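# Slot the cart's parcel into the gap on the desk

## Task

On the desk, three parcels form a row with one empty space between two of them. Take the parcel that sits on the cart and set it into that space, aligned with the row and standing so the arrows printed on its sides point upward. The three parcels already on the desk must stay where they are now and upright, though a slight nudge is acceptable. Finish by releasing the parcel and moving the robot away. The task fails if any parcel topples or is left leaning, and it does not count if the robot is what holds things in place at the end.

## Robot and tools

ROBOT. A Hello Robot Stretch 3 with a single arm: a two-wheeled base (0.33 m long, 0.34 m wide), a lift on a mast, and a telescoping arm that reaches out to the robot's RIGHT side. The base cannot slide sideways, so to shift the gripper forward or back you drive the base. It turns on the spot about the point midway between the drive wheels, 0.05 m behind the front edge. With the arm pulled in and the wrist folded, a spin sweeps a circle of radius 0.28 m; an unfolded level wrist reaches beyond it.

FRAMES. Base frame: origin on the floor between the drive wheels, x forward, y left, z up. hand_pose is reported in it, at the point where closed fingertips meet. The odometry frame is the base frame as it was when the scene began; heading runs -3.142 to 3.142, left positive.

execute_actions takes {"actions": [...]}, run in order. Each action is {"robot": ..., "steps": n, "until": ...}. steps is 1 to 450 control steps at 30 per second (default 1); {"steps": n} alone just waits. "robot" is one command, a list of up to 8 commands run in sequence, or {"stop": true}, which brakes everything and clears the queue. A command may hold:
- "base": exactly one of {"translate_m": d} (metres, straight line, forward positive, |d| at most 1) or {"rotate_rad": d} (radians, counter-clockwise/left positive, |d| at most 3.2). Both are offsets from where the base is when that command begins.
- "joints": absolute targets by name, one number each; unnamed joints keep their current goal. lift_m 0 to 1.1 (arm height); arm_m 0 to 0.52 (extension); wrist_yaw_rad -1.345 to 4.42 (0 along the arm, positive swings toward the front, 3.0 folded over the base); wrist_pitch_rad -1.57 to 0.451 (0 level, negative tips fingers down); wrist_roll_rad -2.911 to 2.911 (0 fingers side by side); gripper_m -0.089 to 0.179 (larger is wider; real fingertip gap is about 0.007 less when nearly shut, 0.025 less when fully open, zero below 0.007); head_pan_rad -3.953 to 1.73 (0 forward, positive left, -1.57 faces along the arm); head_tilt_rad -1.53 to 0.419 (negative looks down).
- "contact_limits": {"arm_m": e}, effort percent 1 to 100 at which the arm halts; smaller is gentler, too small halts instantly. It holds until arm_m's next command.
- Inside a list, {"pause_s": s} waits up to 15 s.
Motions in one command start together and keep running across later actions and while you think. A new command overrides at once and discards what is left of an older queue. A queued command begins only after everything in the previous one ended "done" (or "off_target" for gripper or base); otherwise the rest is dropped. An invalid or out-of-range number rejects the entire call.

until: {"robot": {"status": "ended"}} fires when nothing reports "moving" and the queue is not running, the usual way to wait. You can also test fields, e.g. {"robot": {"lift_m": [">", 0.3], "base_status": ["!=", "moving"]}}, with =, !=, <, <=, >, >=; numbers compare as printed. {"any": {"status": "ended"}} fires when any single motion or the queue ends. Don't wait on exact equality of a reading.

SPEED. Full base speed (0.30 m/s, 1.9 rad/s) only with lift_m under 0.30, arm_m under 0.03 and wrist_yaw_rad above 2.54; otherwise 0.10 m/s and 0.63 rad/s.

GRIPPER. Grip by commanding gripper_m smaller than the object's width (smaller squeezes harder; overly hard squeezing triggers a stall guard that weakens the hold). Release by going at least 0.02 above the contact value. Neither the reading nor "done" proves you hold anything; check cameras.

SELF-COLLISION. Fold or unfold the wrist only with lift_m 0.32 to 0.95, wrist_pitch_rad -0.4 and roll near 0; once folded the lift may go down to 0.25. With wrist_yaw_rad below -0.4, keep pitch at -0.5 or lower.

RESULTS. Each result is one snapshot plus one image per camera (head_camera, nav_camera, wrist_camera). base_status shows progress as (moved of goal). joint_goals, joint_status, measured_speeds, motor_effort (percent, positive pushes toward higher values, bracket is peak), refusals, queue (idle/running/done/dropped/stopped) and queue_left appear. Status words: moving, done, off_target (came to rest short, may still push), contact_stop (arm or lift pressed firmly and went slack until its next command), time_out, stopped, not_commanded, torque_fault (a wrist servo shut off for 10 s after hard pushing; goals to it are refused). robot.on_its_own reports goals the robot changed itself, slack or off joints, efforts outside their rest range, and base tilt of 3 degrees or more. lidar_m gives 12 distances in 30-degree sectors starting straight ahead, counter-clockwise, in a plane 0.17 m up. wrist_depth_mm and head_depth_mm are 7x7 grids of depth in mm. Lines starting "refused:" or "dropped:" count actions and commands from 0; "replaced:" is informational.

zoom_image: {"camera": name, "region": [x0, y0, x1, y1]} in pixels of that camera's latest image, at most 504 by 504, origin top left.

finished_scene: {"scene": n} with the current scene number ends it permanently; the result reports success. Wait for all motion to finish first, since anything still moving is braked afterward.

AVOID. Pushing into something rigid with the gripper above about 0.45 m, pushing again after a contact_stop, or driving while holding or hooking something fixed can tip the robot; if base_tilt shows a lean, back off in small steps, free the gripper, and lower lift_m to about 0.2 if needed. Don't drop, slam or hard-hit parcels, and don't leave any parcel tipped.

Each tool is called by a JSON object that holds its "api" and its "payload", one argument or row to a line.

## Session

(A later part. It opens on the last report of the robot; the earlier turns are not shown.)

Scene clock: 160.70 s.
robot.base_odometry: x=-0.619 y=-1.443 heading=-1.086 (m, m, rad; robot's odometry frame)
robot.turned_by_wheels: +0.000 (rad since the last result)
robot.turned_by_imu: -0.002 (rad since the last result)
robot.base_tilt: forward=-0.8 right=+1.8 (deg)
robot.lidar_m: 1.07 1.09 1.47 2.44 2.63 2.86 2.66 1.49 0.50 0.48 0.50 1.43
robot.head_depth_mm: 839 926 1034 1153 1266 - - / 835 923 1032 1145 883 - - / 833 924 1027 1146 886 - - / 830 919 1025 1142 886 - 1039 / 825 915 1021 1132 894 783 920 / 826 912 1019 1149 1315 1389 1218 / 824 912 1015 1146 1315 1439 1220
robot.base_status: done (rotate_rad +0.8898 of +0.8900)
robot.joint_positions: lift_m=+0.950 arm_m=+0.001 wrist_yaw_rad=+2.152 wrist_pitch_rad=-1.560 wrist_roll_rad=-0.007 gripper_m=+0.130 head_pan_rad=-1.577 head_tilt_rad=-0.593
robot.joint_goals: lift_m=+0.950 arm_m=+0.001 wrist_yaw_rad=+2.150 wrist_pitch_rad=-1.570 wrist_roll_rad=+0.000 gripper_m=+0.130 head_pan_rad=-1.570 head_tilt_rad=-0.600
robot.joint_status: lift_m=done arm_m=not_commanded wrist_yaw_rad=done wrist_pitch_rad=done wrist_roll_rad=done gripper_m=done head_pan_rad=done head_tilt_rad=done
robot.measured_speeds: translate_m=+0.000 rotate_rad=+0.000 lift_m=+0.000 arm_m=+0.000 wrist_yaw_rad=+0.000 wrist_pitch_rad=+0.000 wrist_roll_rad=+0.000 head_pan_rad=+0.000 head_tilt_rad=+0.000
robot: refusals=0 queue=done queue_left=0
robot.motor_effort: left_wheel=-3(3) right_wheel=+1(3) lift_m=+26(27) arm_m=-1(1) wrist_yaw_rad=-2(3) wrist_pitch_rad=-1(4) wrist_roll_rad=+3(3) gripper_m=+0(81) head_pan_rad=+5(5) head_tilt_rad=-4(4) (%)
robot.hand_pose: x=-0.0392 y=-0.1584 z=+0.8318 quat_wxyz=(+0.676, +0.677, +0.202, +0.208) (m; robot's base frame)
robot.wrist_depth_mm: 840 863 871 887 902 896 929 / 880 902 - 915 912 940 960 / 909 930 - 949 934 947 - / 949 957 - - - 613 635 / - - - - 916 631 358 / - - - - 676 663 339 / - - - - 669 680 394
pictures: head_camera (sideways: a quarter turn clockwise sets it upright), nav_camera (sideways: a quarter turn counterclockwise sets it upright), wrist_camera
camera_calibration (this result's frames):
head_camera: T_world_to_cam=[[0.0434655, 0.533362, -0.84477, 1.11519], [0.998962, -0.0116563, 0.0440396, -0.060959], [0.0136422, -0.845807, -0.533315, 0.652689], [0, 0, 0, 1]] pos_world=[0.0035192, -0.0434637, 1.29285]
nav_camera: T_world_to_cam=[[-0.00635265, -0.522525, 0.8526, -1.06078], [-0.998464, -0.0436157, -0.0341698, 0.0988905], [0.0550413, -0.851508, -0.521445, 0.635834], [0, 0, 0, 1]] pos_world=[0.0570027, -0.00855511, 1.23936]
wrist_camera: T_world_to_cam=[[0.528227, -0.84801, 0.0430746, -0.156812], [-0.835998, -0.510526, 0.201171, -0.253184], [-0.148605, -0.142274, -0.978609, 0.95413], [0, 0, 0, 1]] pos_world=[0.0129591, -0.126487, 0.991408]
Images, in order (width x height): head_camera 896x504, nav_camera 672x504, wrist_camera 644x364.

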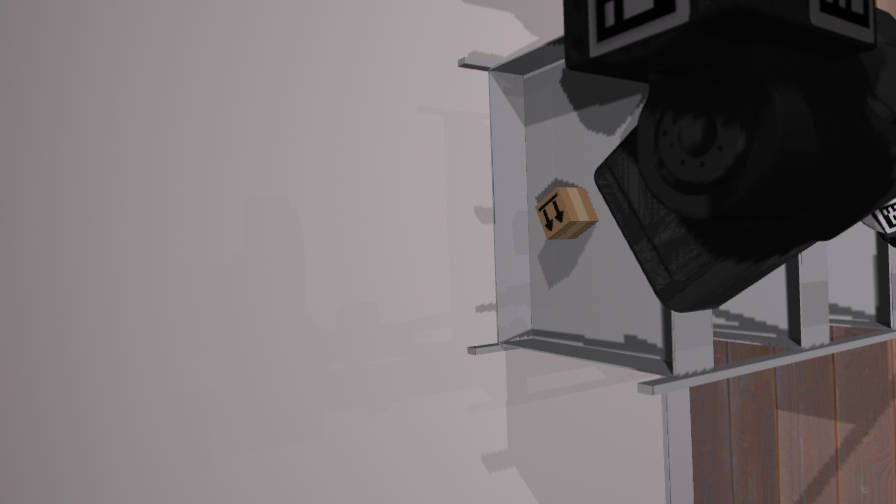

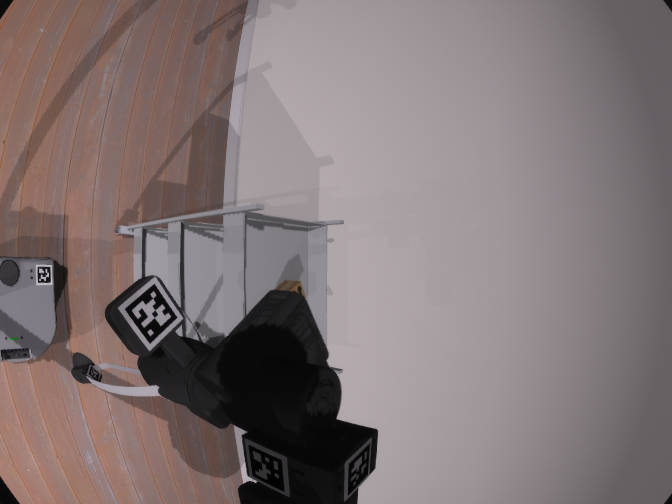

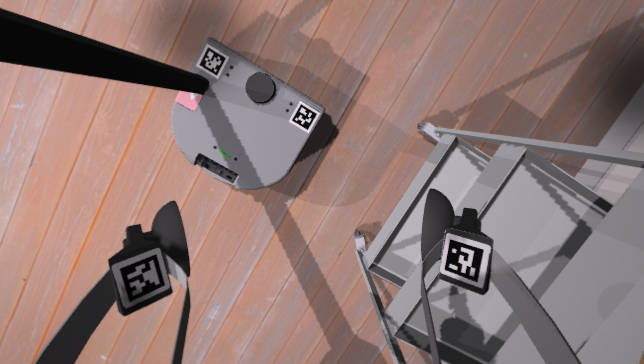

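{"api": "execute_actions", "payload": {
  "actions": [
    {"robot": {"joints": {"arm_m": 0.5}}, "steps": 450, "until": {"robot": {"status": "ended"}}}
  ]
}}

Scene clock: 170.00 s.
robot.base_odometry: x=-0.619 y=-1.443 heading=-1.086 (m, m, rad; robot's odometry frame)
robot.turned_by_wheels: +0.000 (rad since the last result)
robot.turned_by_imu: -0.001 (rad since the last result)
robot.base_tilt: forward=-0.8 right=+1.9 (deg)
robot.lidar_m: 1.07 1.09 1.46 2.43 2.62 2.85 2.65 1.49 0.50 0.48 0.50 1.42
robot.head_depth_mm: 838 927 1004 - 848 769 979 / 834 918 - 1146 881 772 949 / 834 906 1030 1154 855 776 949 / 832 916 1042 1159 865 779 1011 / 828 915 1021 1133 897 784 917 / 826 911 1016 1151 1319 1391 1216 / 823 908 1011 1144 1317 1434 1223
robot.base_status: done (rotate_rad +0.8898 of +0.8900)
robot.joint_positions: lift_m=+0.950 arm_m=+0.500 wrist_yaw_rad=+2.151 wrist_pitch_rad=-1.561 wrist_roll_rad=-0.006 gripper_m=+0.130 head_pan_rad=-1.577 head_tilt_rad=-0.593
robot.joint_goals: lift_m=+0.950 arm_m=+0.500 wrist_yaw_rad=+2.150 wrist_pitch_rad=-1.570 wrist_roll_rad=+0.000 gripper_m=+0.130 head_pan_rad=-1.570 head_tilt_rad=-0.600
robot.joint_status: lift_m=done arm_m=done wrist_yaw_rad=done wrist_pitch_rad=done wrist_roll_rad=done gripper_m=done head_pan_rad=done head_tilt_rad=done
robot.measured_speeds: translate_m=+0.000 rotate_rad=+0.000 lift_m=+0.000 arm_m=+0.000 wrist_yaw_rad=+0.000 wrist_pitch_rad=+0.000 wrist_roll_rad=+0.000 head_pan_rad=+0.000 head_tilt_rad=+0.000
robot: refusals=0 queue=done queue_left=0
robot.motor_effort: left_wheel=-3(3) right_wheel=+2(2) lift_m=+25(26) arm_m=+3(3) wrist_yaw_rad=-1(2) wrist_pitch_rad=-1(1) wrist_roll_rad=+3(3) gripper_m=+0(1) head_pan_rad=+4(5) head_tilt_rad=-4(4) (%)
robot.hand_pose: x=-0.0393 y=-0.6567 z=+0.8318 quat_wxyz=(+0.676, +0.678, +0.201, +0.207) (m; robot's base frame)
robot.wrist_depth_mm: - 254 293 297 301 275 574 / 866 283 303 308 310 313 262 / 917 309 313 319 322 322 472 / 917 320 325 314 332 326 433 / 332 329 336 342 346 499 402 / 317 - 349 359 353 475 372 / - 319 360 369 516 466 343
pictures: head_camera (sideways: a quarter turn clockwise sets it upright), nav_camera (sideways: a quarter turn counterclockwise sets it upright), wrist_camera
camera_calibration (this result's frames):
head_camera: T_world_to_cam=[[0.0434656, 0.533362, -0.84477, 1.11519], [0.998962, -0.0116564, 0.0440396, -0.060959], [0.0136421, -0.845807, -0.533315, 0.652689], [0, 0, 0, 1]] pos_world=[0.00351919, -0.0434637, 1.29285]
nav_camera: T_world_to_cam=[[-0.00635271, -0.522525, 0.8526, -1.06078], [-0.998464, -0.0436156, -0.0341698, 0.0988905], [0.0550412, -0.851508, -0.521445, 0.635834], [0, 0, 0, 1]] pos_world=[0.0570027, -0.00855512, 1.23936]
wrist_camera: T_world_to_cam=[[0.526978, -0.848786, 0.043084, -0.579857], [-0.836663, -0.509212, 0.201738, -0.507322], [-0.149293, -0.142358, -0.978491, 0.88305], [0, 0, 0, 1]] pos_world=[0.0129485, -0.624799, 0.991385]
Images, in order (width x height): head_camera 896x504, nav_camera 672x504, wrist_camera 644x364.

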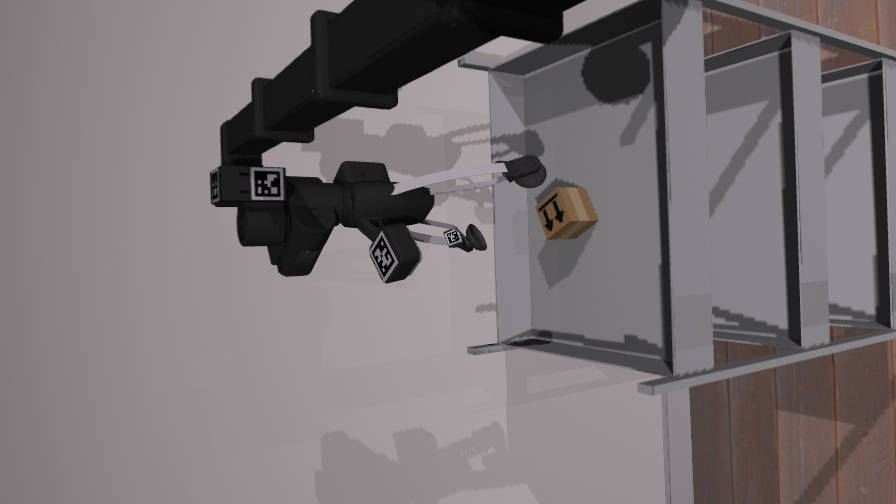

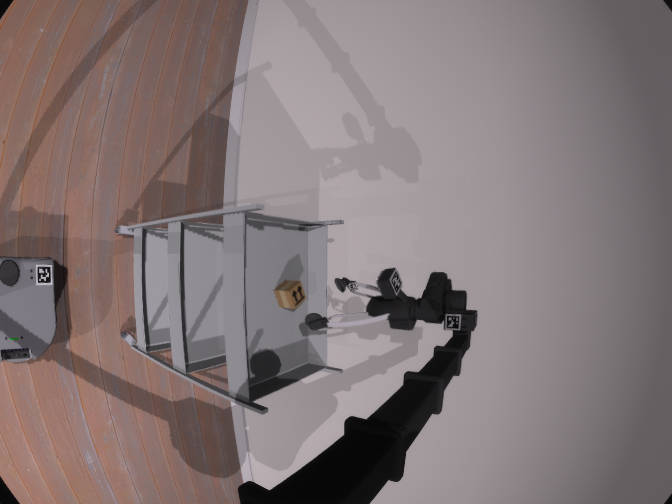

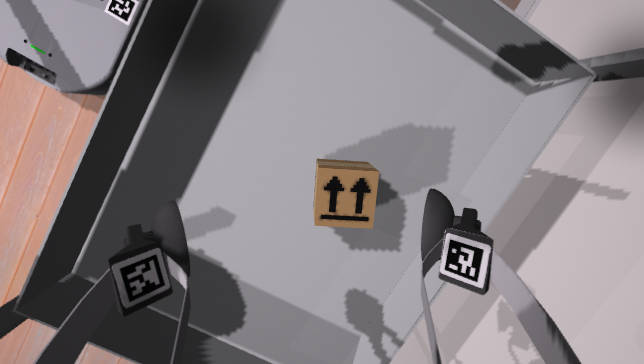

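{"api": "execute_actions", "payload": {
  "actions": [
    {"robot": [{"joints": {"arm_m": 0.52, "gripper_m": 0.15}, "base": {"translate_m": 0.016}}, {"joints": {"lift_m": 0.835}}], "steps": 450, "until": {"robot": {"status": "ended"}}}
  ]
}}

Scene clock: 198.13 s.
robot.base_odometry: x=-0.611 y=-1.457 heading=-1.086 (m, m, rad; robot's odometry frame)
robot.turned_by_wheels: +0.000 (rad since the last result)
robot.turned_by_imu: -0.001 (rad since the last result)
robot.base_tilt: forward=-0.8 right=+1.9 (deg)
robot.lidar_m: 1.05 1.07 1.44 2.44 2.63 2.88 2.66 1.49 0.50 0.48 0.49 1.43
robot.head_depth_mm: 836 924 1036 1153 - - 987 / 837 924 1027 1129 854 773 951 / 832 921 998 1150 848 775 949 / 830 919 1007 1134 874 778 1013 / 827 916 1021 1132 897 758 1039 / 827 912 1019 1147 1322 1424 1219 / 824 909 1013 1143 1314 1439 1221
robot.base_status: done (translate_m +0.0160 of +0.0160)
robot.joint_positions: lift_m=+0.835 arm_m=+0.520 wrist_yaw_rad=+2.151 wrist_pitch_rad=-1.561 wrist_roll_rad=-0.006 gripper_m=+0.150 head_pan_rad=-1.577 head_tilt_rad=-0.593
robot.joint_goals: lift_m=+0.835 arm_m=+0.520 wrist_yaw_rad=+2.150 wrist_pitch_rad=-1.570 wrist_roll_rad=+0.000 gripper_m=+0.150 head_pan_rad=-1.570 head_tilt_rad=-0.600
robot.joint_status: lift_m=done arm_m=done wrist_yaw_rad=done wrist_pitch_rad=done wrist_roll_rad=done gripper_m=done head_pan_rad=done head_tilt_rad=done
robot.measured_speeds: translate_m=+0.000 rotate_rad=+0.000 lift_m=+0.000 arm_m=+0.000 wrist_yaw_rad=+0.000 wrist_pitch_rad=+0.000 wrist_roll_rad=+0.000 head_pan_rad=+0.000 head_tilt_rad=+0.000
robot: refusals=0 queue=done queue_left=0
robot.motor_effort: left_wheel=-3(3) right_wheel=+2(6) lift_m=+12(26) arm_m=+3(3) wrist_yaw_rad=-2(1) wrist_pitch_rad=-1(1) wrist_roll_rad=+3(3) gripper_m=+1(77) head_pan_rad=+4(5) head_tilt_rad=-4(3) (%)
robot.hand_pose: x=-0.0393 y=-0.6767 z=+0.7177 quat_wxyz=(+0.676, +0.678, +0.201, +0.207) (m; robot's base frame)
robot.wrist_depth_mm: 187 188 191 194 195 199 182 / 193 195 197 200 203 207 206 / 199 202 206 207 209 214 200 / 207 209 211 213 218 220 184 / 214 215 219 167 226 211 178 / 221 - 229 174 235 205 332 / 233 235 238 242 244 194 317
pictures: head_camera (sideways: a quarter turn clockwise sets it upright), nav_camera (sideways: a quarter turn counterclockwise sets it upright), wrist_camera
camera_calibration (this result's frames):
head_camera: T_world_to_cam=[[0.0434655, 0.533362, -0.84477, 1.11519], [0.998962, -0.0116563, 0.0440396, -0.060959], [0.0136422, -0.845807, -0.533315, 0.652689], [0, 0, 0, 1]] pos_world=[0.0035192, -0.0434637, 1.29285]
nav_camera: T_world_to_cam=[[-0.00635265, -0.522525, 0.8526, -1.06078], [-0.998464, -0.0436157, -0.0341698, 0.0988905], [0.0550413, -0.851508, -0.521445, 0.635834], [0, 0, 0, 1]] pos_world=[0.0570027, -0.00855512, 1.23936]
wrist_camera: T_world_to_cam=[[0.526981, -0.848784, 0.0430858, -0.591913], [-0.836651, -0.509204, 0.20181, -0.494536], [-0.149354, -0.142398, -0.978477, 0.768437], [0, 0, 0, 1]] pos_world=[0.0129425, -0.644802, 0.877203]
Images, in order (width x height): head_camera 896x504, nav_camera 672x504, wrist_camera 644x364.

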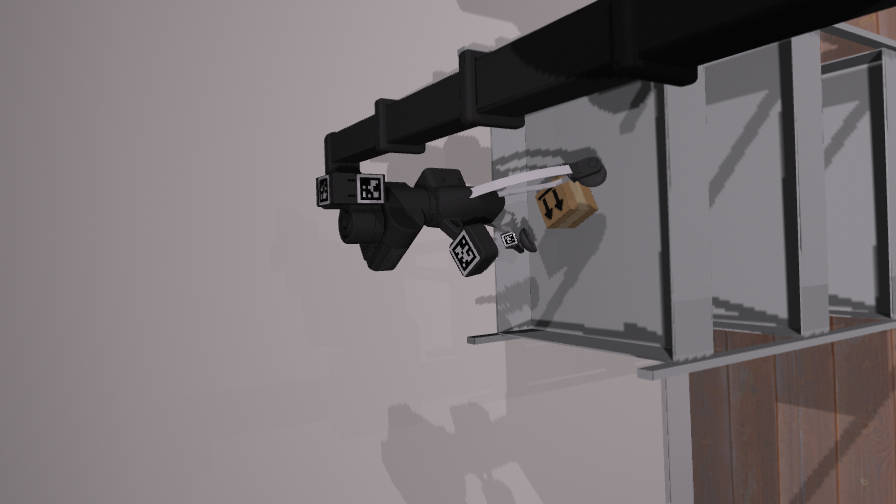

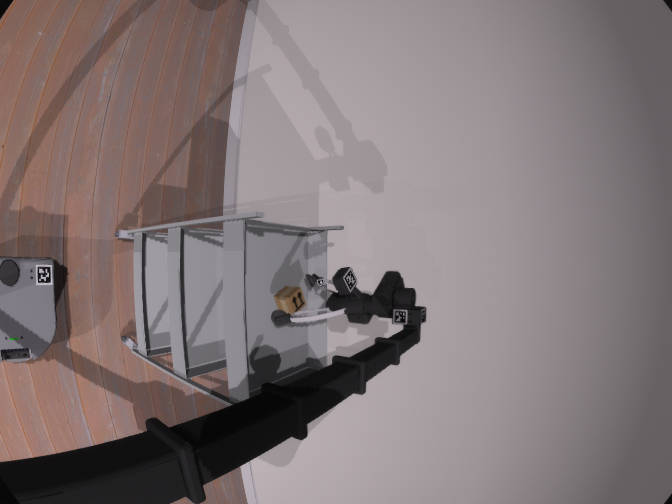

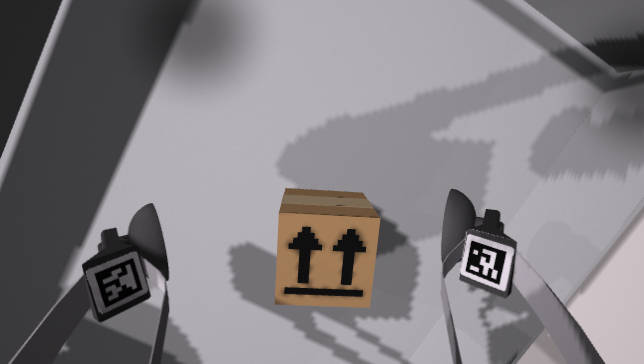

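{"api": "execute_actions", "payload": {
  "actions": [
    {"robot": [{"joints": {"lift_m": 0.81}}, {"joints": {"gripper_m": 0.0}}], "steps": 450, "until": {"robot": {"status": "ended"}}}
  ]
}}

Scene clock: 206.90 s.
robot.base_odometry: x=-0.611 y=-1.457 heading=-1.086 (m, m, rad; robot's odometry frame)
robot.turned_by_wheels: +0.000 (rad since the last result)
robot.turned_by_imu: -0.001 (rad since the last result)
robot.base_tilt: forward=-0.8 right=+1.9 (deg)
robot.lidar_m: 1.05 1.08 1.44 2.44 2.63 2.87 2.66 1.49 0.50 0.48 0.49 1.42
robot.head_depth_mm: 835 923 1032 1161 1271 - 992 / 836 921 1030 1125 853 772 951 / 834 918 1008 1139 854 776 953 / 830 918 1023 1156 881 778 1014 / 828 916 1019 1131 892 758 1037 / 826 912 1016 1152 1324 1424 1218 / 822 907 1012 1144 1315 1443 1224
robot.base_status: done (translate_m +0.0160 of +0.0160)
robot.joint_positions: lift_m=+0.810 arm_m=+0.520 wrist_yaw_rad=+2.151 wrist_pitch_rad=-1.561 wrist_roll_rad=-0.006 gripper_m=+0.001 head_pan_rad=-1.577 head_tilt_rad=-0.593
robot.joint_goals: lift_m=+0.810 arm_m=+0.520 wrist_yaw_rad=+2.150 wrist_pitch_rad=-1.570 wrist_roll_rad=+0.000 gripper_m=+0.000 head_pan_rad=-1.570 head_tilt_rad=-0.600
robot.joint_status: lift_m=done arm_m=done wrist_yaw_rad=done wrist_pitch_rad=done wrist_roll_rad=done gripper_m=done head_pan_rad=done head_tilt_rad=done
robot.measured_speeds: translate_m=+0.000 rotate_rad=+0.000 lift_m=+0.000 arm_m=+0.000 wrist_yaw_rad=+0.000 wrist_pitch_rad=+0.000 wrist_roll_rad=+0.000 head_pan_rad=+0.000 head_tilt_rad=+0.000
robot: refusals=0 queue=done queue_left=0
robot.motor_effort: left_wheel=-2(3) right_wheel=+1(2) lift_m=+12(13) arm_m=+3(3) wrist_yaw_rad=+0(1) wrist_pitch_rad=-1(1) wrist_roll_rad=+3(3) gripper_m=-18(95) head_pan_rad=+4(4) head_tilt_rad=-4(4) (%)
robot.hand_pose: x=-0.0393 y=-0.6767 z=+0.6927 quat_wxyz=(+0.676, +0.678, +0.201, +0.207) (m; robot's base frame)
robot.wrist_depth_mm: 165 167 169 171 173 175 177 / 171 172 174 177 179 181 184 / 176 178 180 183 186 189 188 / 183 184 188 189 193 196 183 / 188 191 182 148 200 201 168 / 197 199 203 141 209 203 156 / 204 207 209 147 216 179 160
pictures: head_camera (sideways: a quarter turn clockwise sets it upright), nav_camera (sideways: a quarter turn counterclockwise sets it upright), wrist_camera
camera_calibration (this result's frames):
head_camera: T_world_to_cam=[[0.0434654, 0.533362, -0.84477, 1.11519], [0.998962, -0.011656, 0.0440396, -0.060959], [0.0136424, -0.845807, -0.533315, 0.652689], [0, 0, 0, 1]] pos_world=[0.00351921, -0.0434637, 1.29285]
nav_camera: T_world_to_cam=[[-0.00635253, -0.522525, 0.8526, -1.06078], [-0.998464, -0.0436159, -0.0341698, 0.0988905], [0.0550415, -0.851508, -0.521445, 0.635834], [0, 0, 0, 1]] pos_world=[0.0570027, -0.0085551, 1.23936]
wrist_camera: T_world_to_cam=[[0.526981, -0.848784, 0.0430858, -0.590838], [-0.836651, -0.509203, 0.20181, -0.489492], [-0.149354, -0.142398, -0.978477, 0.743983], [0, 0, 0, 1]] pos_world=[0.0129425, -0.644804, 0.852211]
Images, in order (width x height): head_camera 896x504, nav_camera 672x504, wrist_camera 644x364.

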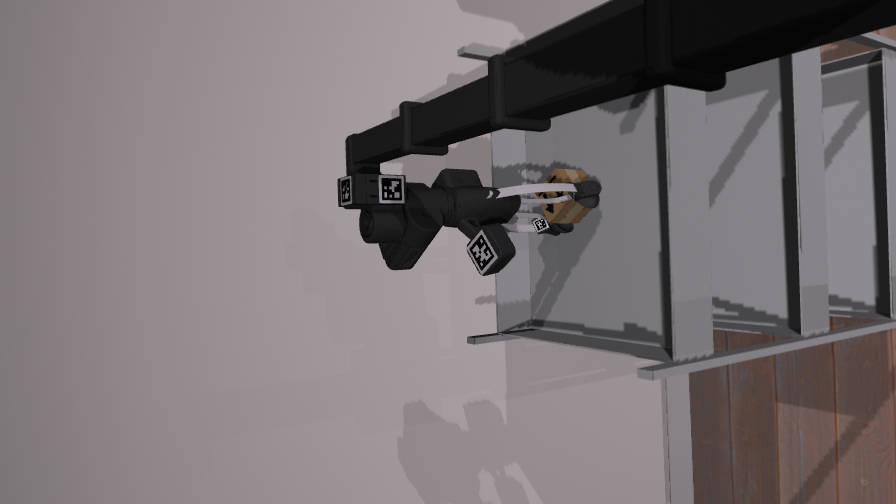

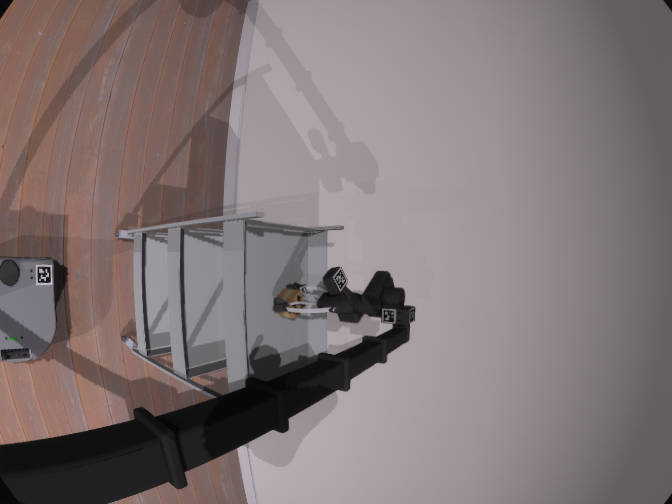

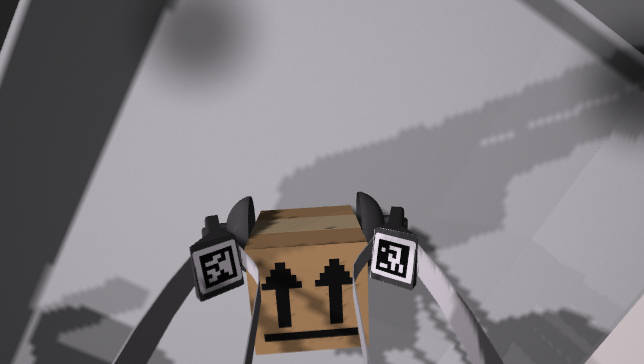

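{"api": "execute_actions", "payload": {
  "actions": [
    {"robot": [{"joints": {"lift_m": 1.0}}, {"joints": {"wrist_pitch_rad": 0.0}}], "steps": 450, "until": {"robot": {"status": "ended"}}}
  ]
}}

Scene clock: 215.20 s.
robot.base_odometry: x=-0.611 y=-1.457 heading=-1.086 (m, m, rad; robot's odometry frame)
robot.turned_by_wheels: +0.000 (rad since the last result)
robot.turned_by_imu: -0.001 (rad since the last result)
robot.base_tilt: forward=-0.7 right=+1.8 (deg)
robot.lidar_m: 1.05 1.08 1.44 2.44 2.63 2.88 2.67 1.49 0.50 0.48 0.49 1.43
robot.head_depth_mm: 838 911 - 1174 849 871 956 / 835 896 1047 1142 882 772 951 / 834 935 1030 1144 888 773 949 / 831 895 1057 1138 890 779 1011 / 828 901 1054 1130 894 756 1041 / 826 913 986 1146 1322 1426 1215 / 823 910 973 1145 1313 1436 1222
robot.base_status: done (translate_m +0.0160 of +0.0160)
robot.joint_positions: lift_m=+1.000 arm_m=+0.520 wrist_yaw_rad=+2.151 wrist_pitch_rad=-0.030 wrist_roll_rad=-0.006 gripper_m=+0.001 head_pan_rad=-1.577 head_tilt_rad=-0.593
robot.joint_goals: lift_m=+1.000 arm_m=+0.520 wrist_yaw_rad=+2.150 wrist_pitch_rad=+0.000 wrist_roll_rad=+0.000 gripper_m=+0.000 head_pan_rad=-1.570 head_tilt_rad=-0.600
robot.joint_status: lift_m=done arm_m=done wrist_yaw_rad=done wrist_pitch_rad=done wrist_roll_rad=done gripper_m=done head_pan_rad=done head_tilt_rad=done
robot.measured_speeds: translate_m=+0.000 rotate_rad=+0.000 lift_m=+0.000 arm_m=+0.000 wrist_yaw_rad=+0.000 wrist_pitch_rad=+0.000 wrist_roll_rad=+0.000 head_pan_rad=+0.000 head_tilt_rad=+0.000
robot: refusals=0 queue=done queue_left=0
robot.motor_effort: left_wheel=-3(3) right_wheel=+2(2) lift_m=+27(27) arm_m=+3(2) wrist_yaw_rad=-2(1) wrist_pitch_rad=+9(7) wrist_roll_rad=+3(3) gripper_m=-18(18) head_pan_rad=+4(4) head_tilt_rad=-4(4) (%)
robot.hand_pose: x=+0.1923 y=-0.5246 z=+1.1066 quat_wxyz=(+0.347, +0.625, -0.325, +0.619) (m; robot's base frame)
robot.wrist_depth_mm: - - - - - - - / - - - - - - - / - - - - - - - / - - - - - - - / - - 183 149 - - - / - - - 141 - - - / - - - 147 - - -
pictures: head_camera (sideways: a quarter turn clockwise sets it upright), nav_camera (sideways: a quarter turn counterclockwise sets it upright), wrist_camera
camera_calibration (this result's frames):
head_camera: T_world_to_cam=[[0.0434656, 0.533362, -0.84477, 1.11519], [0.998962, -0.0116564, 0.0440396, -0.060959], [0.0136421, -0.845807, -0.533315, 0.652689], [0, 0, 0, 1]] pos_world=[0.00351919, -0.0434637, 1.29285]
nav_camera: T_world_to_cam=[[-0.00635271, -0.522525, 0.8526, -1.06078], [-0.998464, -0.0436156, -0.0341698, 0.0988905], [0.0550412, -0.851508, -0.521445, 0.635834], [0, 0, 0, 1]] pos_world=[0.0570027, -0.00855513, 1.23936]
wrist_camera: T_world_to_cam=[[0.511526, -0.85898, -0.0222142, -0.531764], [-0.21852, -0.10504, -0.970163, 1.08823], [0.831017, 0.501118, -0.241435, 0.538756], [0, 0, 0, 1]] pos_world=[0.0620964, -0.612448, 1.17402]
Images, in order (width x height): head_camera 896x504, nav_camera 672x504, wrist_camera 644x364.

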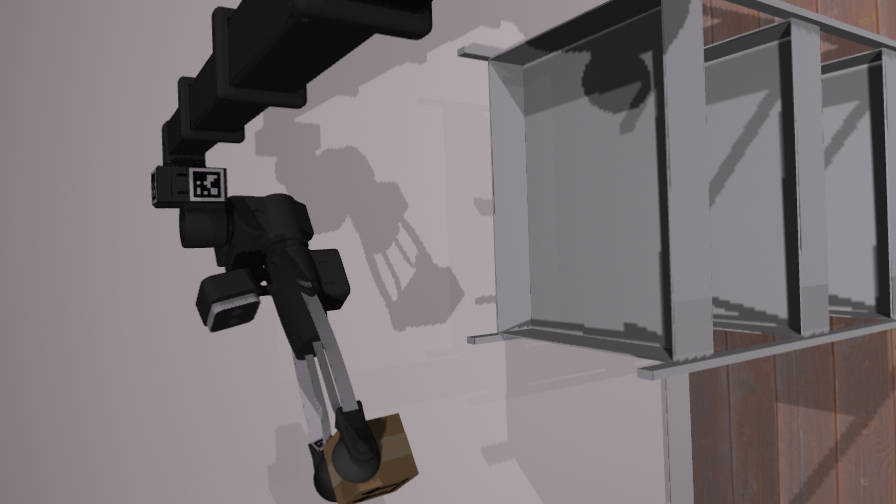

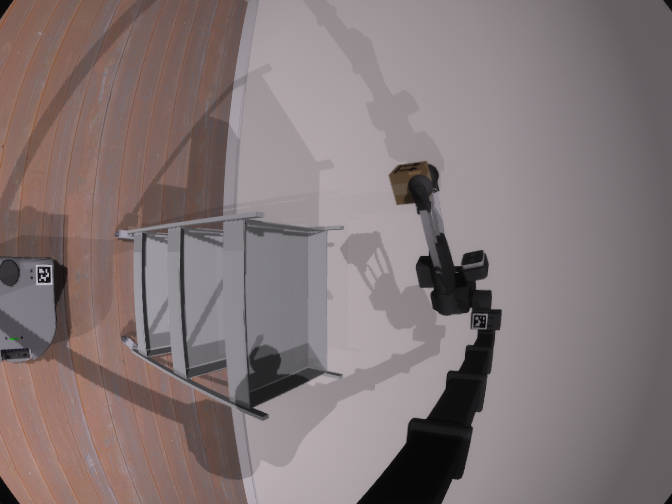

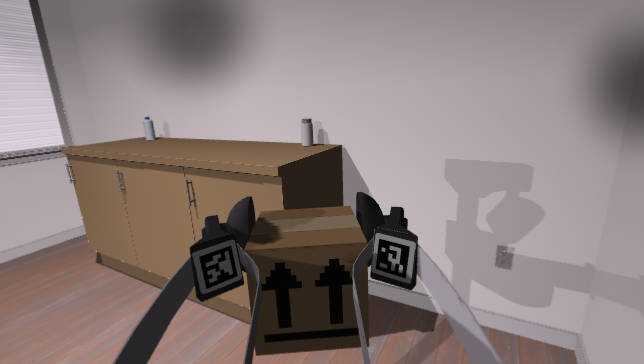

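{"api": "execute_actions", "payload": {
  "actions": [
    {"robot": [{"joints": {"arm_m": 0.25}, "base": {"rotate_rad": -0.127}}, {"joints": {"wrist_yaw_rad": 0.0, "arm_m": 0.0, "head_pan_rad": -1.57, "head_tilt_rad": -0.5}, "base": {"translate_m": -1.0}}, {"base": {"translate_m": -1.0}}, {"base": {"translate_m": -0.143}}], "steps": 450, "until": {"robot": {"status": "ended"}}},
    {"steps": 450, "until": {"robot": {"status": "ended"}}}
  ]
}}

Scene clock: 266.90 s.
robot.base_odometry: x=-1.362 y=+0.550 heading=-1.213 (m, m, rad; robot's odometry frame)
robot.turned_by_wheels: -0.127 (rad since the last result)
robot.turned_by_imu: -0.140 (rad since the last result)
robot.base_tilt: forward=-0.7 right=+1.9 (deg)
robot.lidar_m: 1.97 3.15 2.30 2.33 0.95 0.95 1.01 0.72 0.71 1.33 1.34 1.67
robot.head_depth_mm: 1180 1283 1418 1548 - - - / 1141 1251 1376 1502 - - - / 1125 1235 1347 1439 - - - / 1113 1206 1317 1427 1611 1522 1268 / 1091 1186 1297 1428 1601 1568 1270 / 1077 1162 1266 1403 1563 1580 1273 / 1054 1145 1244 1369 1533 1586 1284
robot.base_status: done (translate_m -0.1430 of -0.1430)
robot.joint_positions: lift_m=+1.000 arm_m=+0.002 wrist_yaw_rad=+0.001 wrist_pitch_rad=-0.029 wrist_roll_rad=-0.006 gripper_m=+0.001 head_pan_rad=-1.577 head_tilt_rad=-0.507
robot.joint_goals: lift_m=+1.000 arm_m=+0.000 wrist_yaw_rad=+0.000 wrist_pitch_rad=+0.000 wrist_roll_rad=+0.000 gripper_m=+0.000 head_pan_rad=-1.570 head_tilt_rad=-0.500
robot.joint_status: lift_m=done arm_m=done wrist_yaw_rad=done wrist_pitch_rad=done wrist_roll_rad=done gripper_m=done head_pan_rad=done head_tilt_rad=done
robot.measured_speeds: translate_m=+0.000 rotate_rad=+0.000 lift_m=+0.000 arm_m=+0.000 wrist_yaw_rad=+0.000 wrist_pitch_rad=+0.000 wrist_roll_rad=+0.000 head_pan_rad=+0.000 head_tilt_rad=+0.000
robot: refusals=0 queue=done queue_left=0
robot.motor_effort: left_wheel=+3(7) right_wheel=-3(6) lift_m=+26(27) arm_m=-4(5) wrist_yaw_rad=-1(0) wrist_pitch_rad=+8(9) wrist_roll_rad=+3(3) gripper_m=-18(18) head_pan_rad=+4(5) head_tilt_rad=+4(16) (%)
robot.hand_pose: x=-0.0211 y=-0.4022 z=+1.1069 quat_wxyz=(+0.709, +0.011, -0.705, -0.010) (m; robot's base frame)
robot.wrist_depth_mm: 865 898 929 - - - 837 / 895 922 - - - - 846 / 918 946 - - - - 870 / 966 - - - - - 859 / - - 183 148 - - 785 / - - - 141 - 364 356 / - - - 147 - 288 284
pictures: head_camera (sideways: a quarter turn clockwise sets it upright), nav_camera (sideways: a quarter turn counterclockwise sets it upright), wrist_camera
camera_calibration (this result's frames):
head_camera: T_world_to_cam=[[0.0430139, 0.458836, -0.887479, 1.1709], [0.998985, -0.00784678, 0.0443614, -0.0613831], [0.0133907, -0.888487, -0.458707, 0.555615], [0, 0, 0, 1]] pos_world=[0.0035158, -0.0440742, 1.29673]
nav_camera: T_world_to_cam=[[-0.00589734, -0.447366, 0.894331, -1.11521], [-0.99848, -0.0463733, -0.0297811, 0.0931806], [0.0547961, -0.893148, -0.446413, 0.538206], [0, 0, 0, 1]] pos_world=[0.0569706, -0.0138903, 1.24041]
wrist_camera: T_world_to_cam=[[-0.998876, 0.041842, -0.0222658, 0.0130478], [0.0316524, 0.239208, -0.970452, 1.19882], [-0.0352795, -0.970066, -0.240264, 0.0435244], [0, 0, 0, 1]] pos_world=[-0.0233768, -0.245091, 1.17414]
Images, in order (width x height): head_camera 896x504, nav_camera 672x504, wrist_camera 644x364.

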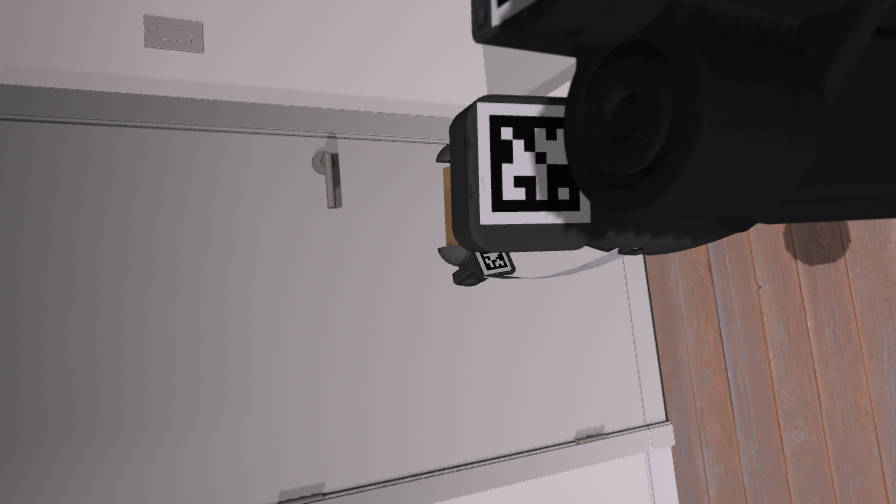

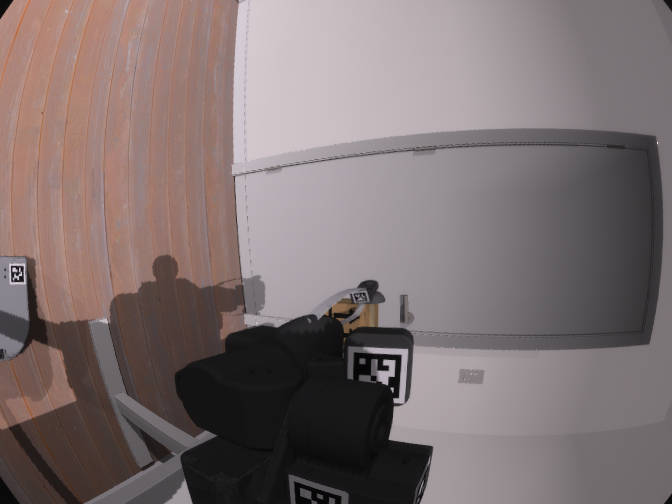

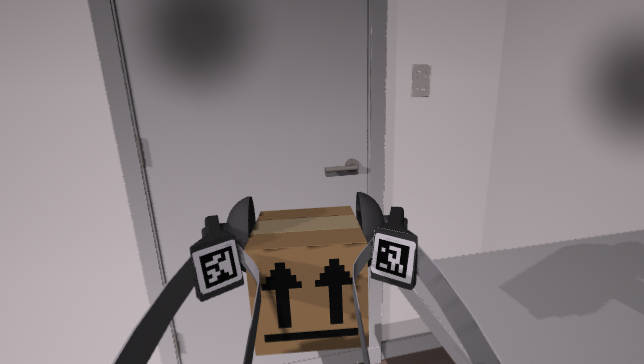

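{"api": "execute_actions", "payload": {
  "actions": [
    {"robot": {"base": {"rotate_rad": -1.443}, "joints": {"head_tilt_rad": -0.7}}, "steps": 450, "until": {"robot": {"status": "ended"}}}
  ]
}}

Scene clock: 272.93 s.
robot.base_odometry: x=-1.362 y=+0.550 heading=-2.656 (m, m, rad; robot's odometry frame)
robot.turned_by_wheels: -1.443 (rad since the last result)
robot.turned_by_imu: -1.417 (rad since the last result)
robot.base_tilt: forward=-0.8 right=+1.8 (deg)
robot.lidar_m: 1.33 1.35 1.87 3.11 3.23 2.31 2.40 0.95 1.06 1.01 0.70 1.39
robot.head_depth_mm: 832 934 788 - - - 1118 / 827 929 797 - - - 1121 / 826 926 851 - - - 1129 / 822 923 858 515 424 369 1159 / 819 919 772 560 439 370 1160 / 815 915 778 563 440 371 1162 / 812 913 787 566 443 373 1137
robot.base_status: done (rotate_rad -1.4428 of -1.4430)
robot.joint_positions: lift_m=+1.000 arm_m=+0.002 wrist_yaw_rad=+0.001 wrist_pitch_rad=-0.029 wrist_roll_rad=-0.006 gripper_m=+0.001 head_pan_rad=-1.577 head_tilt_rad=-0.691
robot.joint_goals: lift_m=+1.000 arm_m=+0.000 wrist_yaw_rad=+0.000 wrist_pitch_rad=+0.000 wrist_roll_rad=+0.000 gripper_m=+0.000 head_pan_rad=-1.570 head_tilt_rad=-0.700
robot.joint_status: lift_m=done arm_m=done wrist_yaw_rad=done wrist_pitch_rad=done wrist_roll_rad=done gripper_m=done head_pan_rad=done head_tilt_rad=done
robot.measured_speeds: translate_m=+0.000 rotate_rad=+0.000 lift_m=+0.000 arm_m=+0.000 wrist_yaw_rad=+0.000 wrist_pitch_rad=+0.000 wrist_roll_rad=+0.000 head_pan_rad=+0.000 head_tilt_rad=+0.000
robot: refusals=0 queue=done queue_left=0
robot.motor_effort: left_wheel=+3(8) right_wheel=-3(6) lift_m=+26(26) arm_m=-4(4) wrist_yaw_rad=+0(2) wrist_pitch_rad=+9(9) wrist_roll_rad=+3(3) gripper_m=-18(18) head_pan_rad=+4(4) head_tilt_rad=-5(23) (%)
robot.hand_pose: x=-0.0211 y=-0.4022 z=+1.1069 quat_wxyz=(+0.709, +0.011, -0.705, -0.010) (m; robot's base frame)
robot.wrist_depth_mm: 646 662 690 693 710 715 732 / 666 690 705 710 727 756 773 / 699 699 730 744 767 768 798 / 723 736 751 769 783 765 735 / 551 538 183 148 543 494 482 / 395 391 344 141 352 348 276 / 307 304 289 147 291 283 256
pictures: head_camera (sideways: a quarter turn clockwise sets it upright), nav_camera (sideways: a quarter turn counterclockwise sets it upright), wrist_camera
camera_calibration (this result's frames):
head_camera: T_world_to_cam=[[0.0439318, 0.613471, -0.788494, 1.04182], [0.998936, -0.0159128, 0.0432762, -0.0599594], [0.0140015, -0.789557, -0.613518, 0.757029], [0, 0, 0, 1]] pos_world=[0.00352692, -0.0423647, 1.28852]
nav_camera: T_world_to_cam=[[-0.00682417, -0.603453, 0.79737, -0.988771], [-0.998441, -0.0400597, -0.0388623, 0.104995], [0.055394, -0.796392, -0.602239, 0.740944], [0, 0, 0, 1]] pos_world=[0.0570398, -0.00238842, 1.23872]
wrist_camera: T_world_to_cam=[[-0.998868, 0.0420274, -0.0222639, 0.0130729], [0.031695, 0.239202, -0.970452, 1.19882], [-0.03546, -0.97006, -0.240264, 0.043526], [0, 0, 0, 1]] pos_world=[-0.0233949, -0.245086, 1.17414]
Images, in order (width x height): head_camera 896x504, nav_camera 672x504, wrist_camera 644x364.

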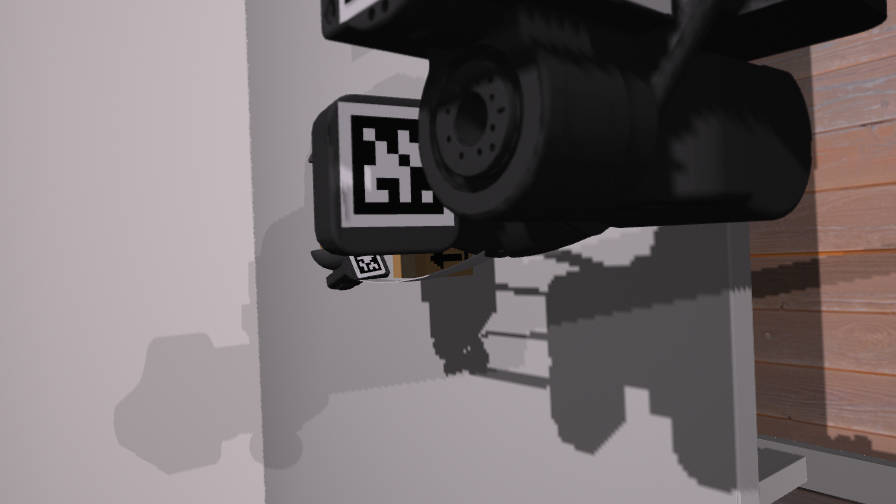

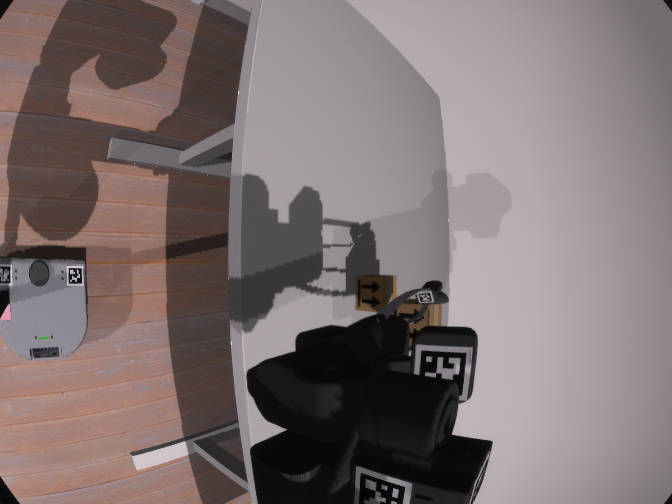

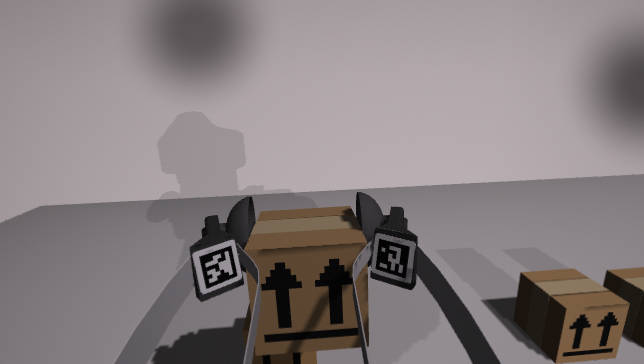

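{"api": "execute_actions", "payload": {
  "actions": [
    {"robot": {"base": {"translate_m": -0.13}}, "steps": 450, "until": {"robot": {"status": "ended"}}}
  ]
}}

Scene clock: 301.00 s.
robot.base_odometry: x=-1.247 y=+0.611 heading=-2.656 (m, m, rad; robot's odometry frame)
robot.turned_by_wheels: +0.000 (rad since the last result)
robot.turned_by_imu: -0.002 (rad since the last result)
robot.base_tilt: forward=-0.7 right=+1.8 (deg)
robot.lidar_m: 1.46 1.49 2.02 3.11 3.23 2.19 2.27 0.85 0.89 1.01 0.80 0.79
robot.head_depth_mm: 834 936 790 - - - 1116 / 829 932 798 - - - 1123 / 827 930 851 - - - 1124 / 825 927 858 556 424 368 1152 / 822 921 773 560 439 370 1164 / 822 920 780 520 440 371 1167 / 815 911 785 566 442 373 1169
robot.base_status: done (translate_m -0.1300 of -0.1300)
robot.joint_positions: lift_m=+1.000 arm_m=+0.002 wrist_yaw_rad=+0.001 wrist_pitch_rad=-0.029 wrist_roll_rad=-0.006 gripper_m=+0.001 head_pan_rad=-1.577 head_tilt_rad=-0.691
robot.joint_goals: lift_m=+1.000 arm_m=+0.000 wrist_yaw_rad=+0.000 wrist_pitch_rad=+0.000 wrist_roll_rad=+0.000 gripper_m=+0.000 head_pan_rad=-1.570 head_tilt_rad=-0.700
robot.joint_status: lift_m=done arm_m=done wrist_yaw_rad=done wrist_pitch_rad=done wrist_roll_rad=done gripper_m=done head_pan_rad=done head_tilt_rad=done
robot.measured_speeds: translate_m=+0.000 rotate_rad=+0.000 lift_m=+0.000 arm_m=+0.000 wrist_yaw_rad=+0.000 wrist_pitch_rad=+0.000 wrist_roll_rad=+0.000 head_pan_rad=+0.000 head_tilt_rad=+0.000
robot: refusals=0 queue=done queue_left=0
robot.motor_effort: left_wheel=+3(5) right_wheel=-3(6) lift_m=+26(26) arm_m=-4(4) wrist_yaw_rad=-2(0) wrist_pitch_rad=+9(9) wrist_roll_rad=+3(3) gripper_m=-18(18) head_pan_rad=+4(4) head_tilt_rad=-5(5) (%)
robot.hand_pose: x=-0.0211 y=-0.4022 z=+1.1069 quat_wxyz=(+0.709, +0.011, -0.705, -0.010) (m; robot's base frame)
robot.wrist_depth_mm: 655 666 681 701 721 718 745 / 670 684 707 721 741 754 777 / 695 717 727 751 776 805 813 / 725 738 764 772 783 779 746 / 555 537 183 148 536 499 484 / 397 391 344 141 290 296 356 / 307 258 289 147 252 258 283
pictures: head_camera (sideways: a quarter turn clockwise sets it upright), nav_camera (sideways: a quarter turn counterclockwise sets it upright), wrist_camera
camera_calibration (this result's frames):
head_camera: T_world_to_cam=[[0.0439318, 0.613471, -0.788494, 1.04182], [0.998936, -0.0159128, 0.0432762, -0.0599594], [0.0140015, -0.789557, -0.613518, 0.757029], [0, 0, 0, 1]] pos_world=[0.00352692, -0.0423647, 1.28852]
nav_camera: T_world_to_cam=[[-0.00682417, -0.603452, 0.79737, -0.988771], [-0.998441, -0.0400597, -0.0388623, 0.104995], [0.055394, -0.796392, -0.602238, 0.740944], [0, 0, 0, 1]] pos_world=[0.0570398, -0.00238843, 1.23872]
wrist_camera: T_world_to_cam=[[-0.998868, 0.0420277, -0.0222638, 0.0130728], [0.031695, 0.239202, -0.970452, 1.19882], [-0.0354603, -0.97006, -0.240264, 0.0435261], [0, 0, 0, 1]] pos_world=[-0.0233949, -0.245086, 1.17414]
Images, in order (width x height): head_camera 896x504, nav_camera 672x504, wrist_camera 644x364.

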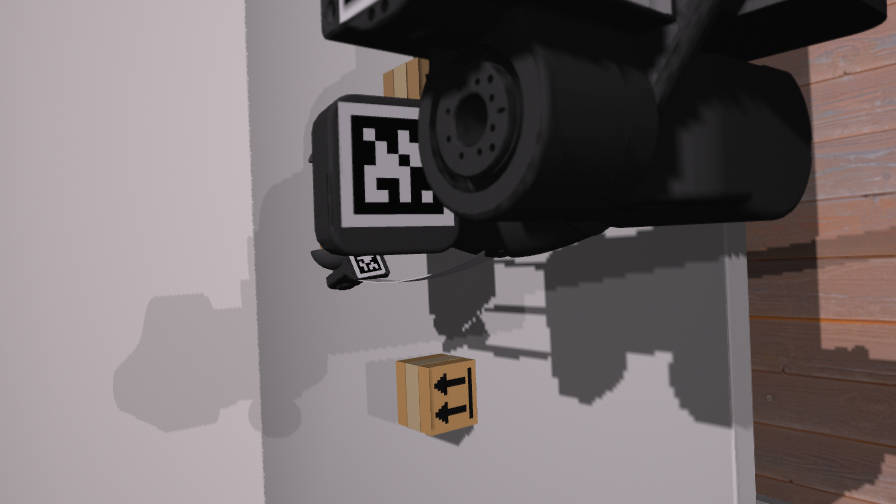

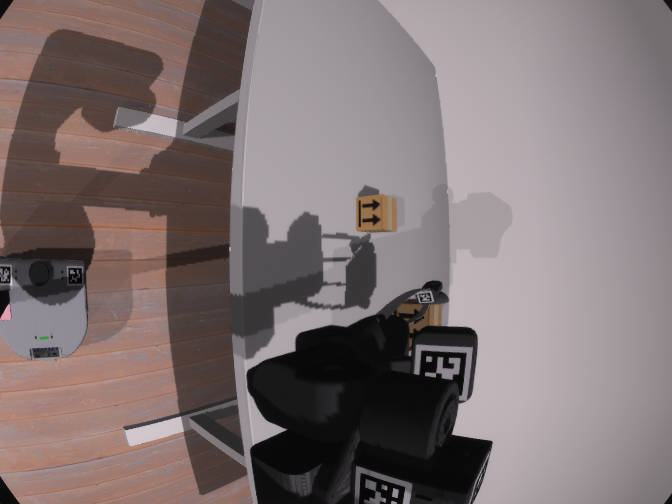

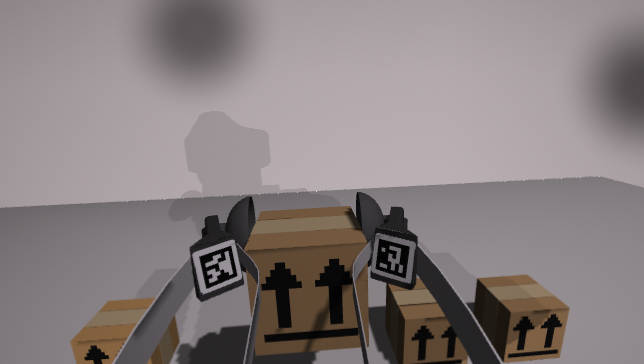

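{"api": "execute_actions", "payload": {
  "actions": [
    {"robot": [{"base": {"translate_m": 0.022}, "joints": {"arm_m": 0.085}}, {"joints": {"lift_m": 0.915}}], "steps": 450, "until": {"robot": {"status": "ended"}}}
  ]
}}

Scene clock: 326.47 s.
robot.base_odometry: x=-1.267 y=+0.601 heading=-2.656 (m, m, rad; robot's odometry frame)
robot.turned_by_wheels: +0.000 (rad since the last result)
robot.turned_by_imu: -0.001 (rad since the last result)
robot.base_tilt: forward=-0.8 right=+1.9 (deg)
robot.lidar_m: 1.44 1.47 2.01 3.11 3.23 2.21 2.29 0.86 0.91 1.01 0.77 0.79
robot.head_depth_mm: 834 939 746 525 - 1260 1143 / 833 936 754 539 - 817 1147 / 825 926 760 - - 359 1157 / 826 926 764 555 430 368 1156 / 822 922 771 524 438 370 1158 / 818 917 779 522 441 371 1165 / 815 914 785 565 443 372 1164
robot.base_status: done (translate_m +0.0220 of +0.0220)
robot.joint_positions: lift_m=+0.915 arm_m=+0.085 wrist_yaw_rad=+0.001 wrist_pitch_rad=-0.028 wrist_roll_rad=-0.006 gripper_m=+0.001 head_pan_rad=-1.577 head_tilt_rad=-0.691
robot.joint_goals: lift_m=+0.915 arm_m=+0.085 wrist_yaw_rad=+0.000 wrist_pitch_rad=+0.000 wrist_roll_rad=+0.000 gripper_m=+0.000 head_pan_rad=-1.570 head_tilt_rad=-0.700
robot.joint_status: lift_m=done arm_m=done wrist_yaw_rad=done wrist_pitch_rad=done wrist_roll_rad=done gripper_m=done head_pan_rad=done head_tilt_rad=done
robot.measured_speeds: translate_m=+0.000 rotate_rad=+0.000 lift_m=+0.000 arm_m=+0.000 wrist_yaw_rad=+0.000 wrist_pitch_rad=+0.000 wrist_roll_rad=+0.000 head_pan_rad=+0.000 head_tilt_rad=+0.000
robot: refusals=0 queue=done queue_left=0
robot.motor_effort: left_wheel=+3(9) right_wheel=-3(6) lift_m=+13(27) arm_m=+2(2) wrist_yaw_rad=+0(1) wrist_pitch_rad=+8(8) wrist_roll_rad=+3(3) gripper_m=-17(18) head_pan_rad=+4(5) head_tilt_rad=-5(5) (%)
robot.hand_pose: x=-0.0212 y=-0.4851 z=+1.0228 quat_wxyz=(+0.709, +0.011, -0.705, -0.010) (m; robot's base frame)
robot.wrist_depth_mm: 579 587 611 623 634 641 659 / 613 604 633 653 659 673 691 / 635 636 658 666 682 707 723 / 580 564 540 523 497 485 464 / 349 340 183 148 338 188 284 / 157 180 215 141 220 153 147 / 142 174 179 147 181 150 153
pictures: head_camera (sideways: a quarter turn clockwise sets it upright), nav_camera (sideways: a quarter turn counterclockwise sets it upright), wrist_camera
camera_calibration (this result's frames):
head_camera: T_world_to_cam=[[0.0439322, 0.61355, -0.788433, 1.04174], [0.998936, -0.015917, 0.0432752, -0.0599581], [0.014002, -0.789495, -0.613597, 0.757132], [0, 0, 0, 1]] pos_world=[0.00352694, -0.0423634, 1.28851]
nav_camera: T_world_to_cam=[[-0.00682458, -0.603532, 0.797309, -0.988692], [-0.998441, -0.0400559, -0.0388669, 0.105001], [0.0553944, -0.796332, -0.602318, 0.741047], [0, 0, 0, 1]] pos_world=[0.0570399, -0.0023821, 1.23872]
wrist_camera: T_world_to_cam=[[-0.998864, 0.0421111, -0.0222893, 0.014731], [0.0317187, 0.238629, -0.970593, 1.13699], [-0.0355538, -0.970197, -0.239693, -0.0577935], [0, 0, 0, 1]] pos_world=[-0.0234045, -0.328011, 1.09003]
Images, in order (width x height): head_camera 896x504, nav_camera 672x504, wrist_camera 644x364.

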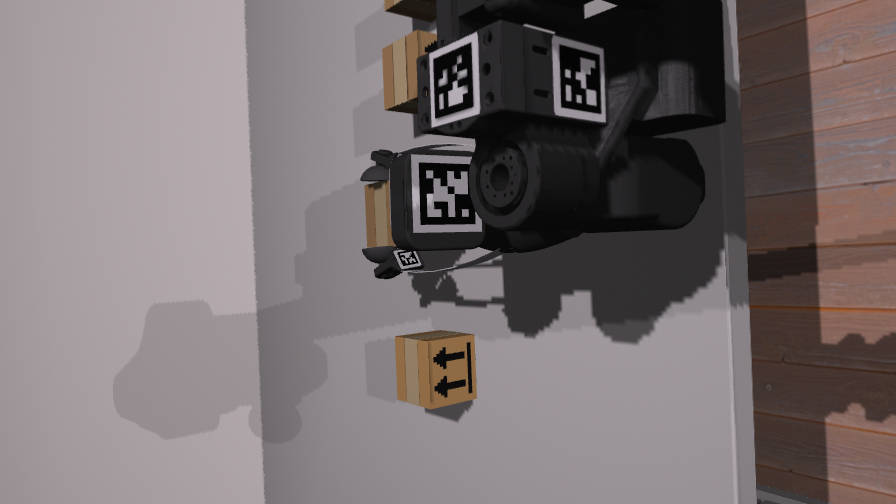

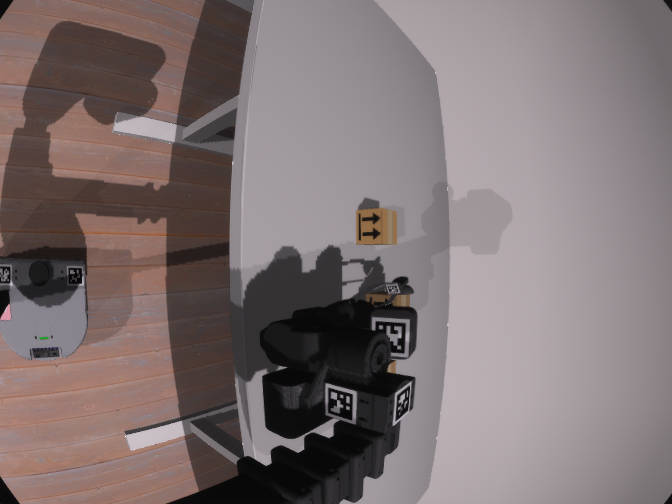

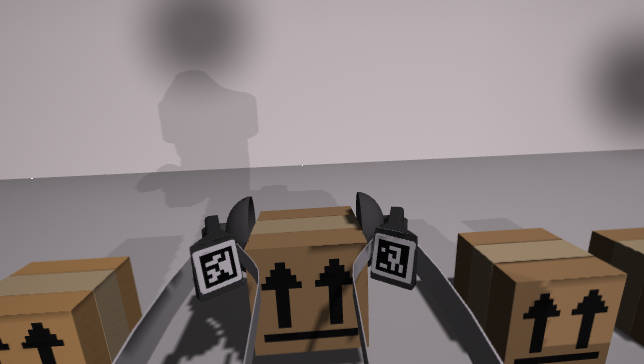

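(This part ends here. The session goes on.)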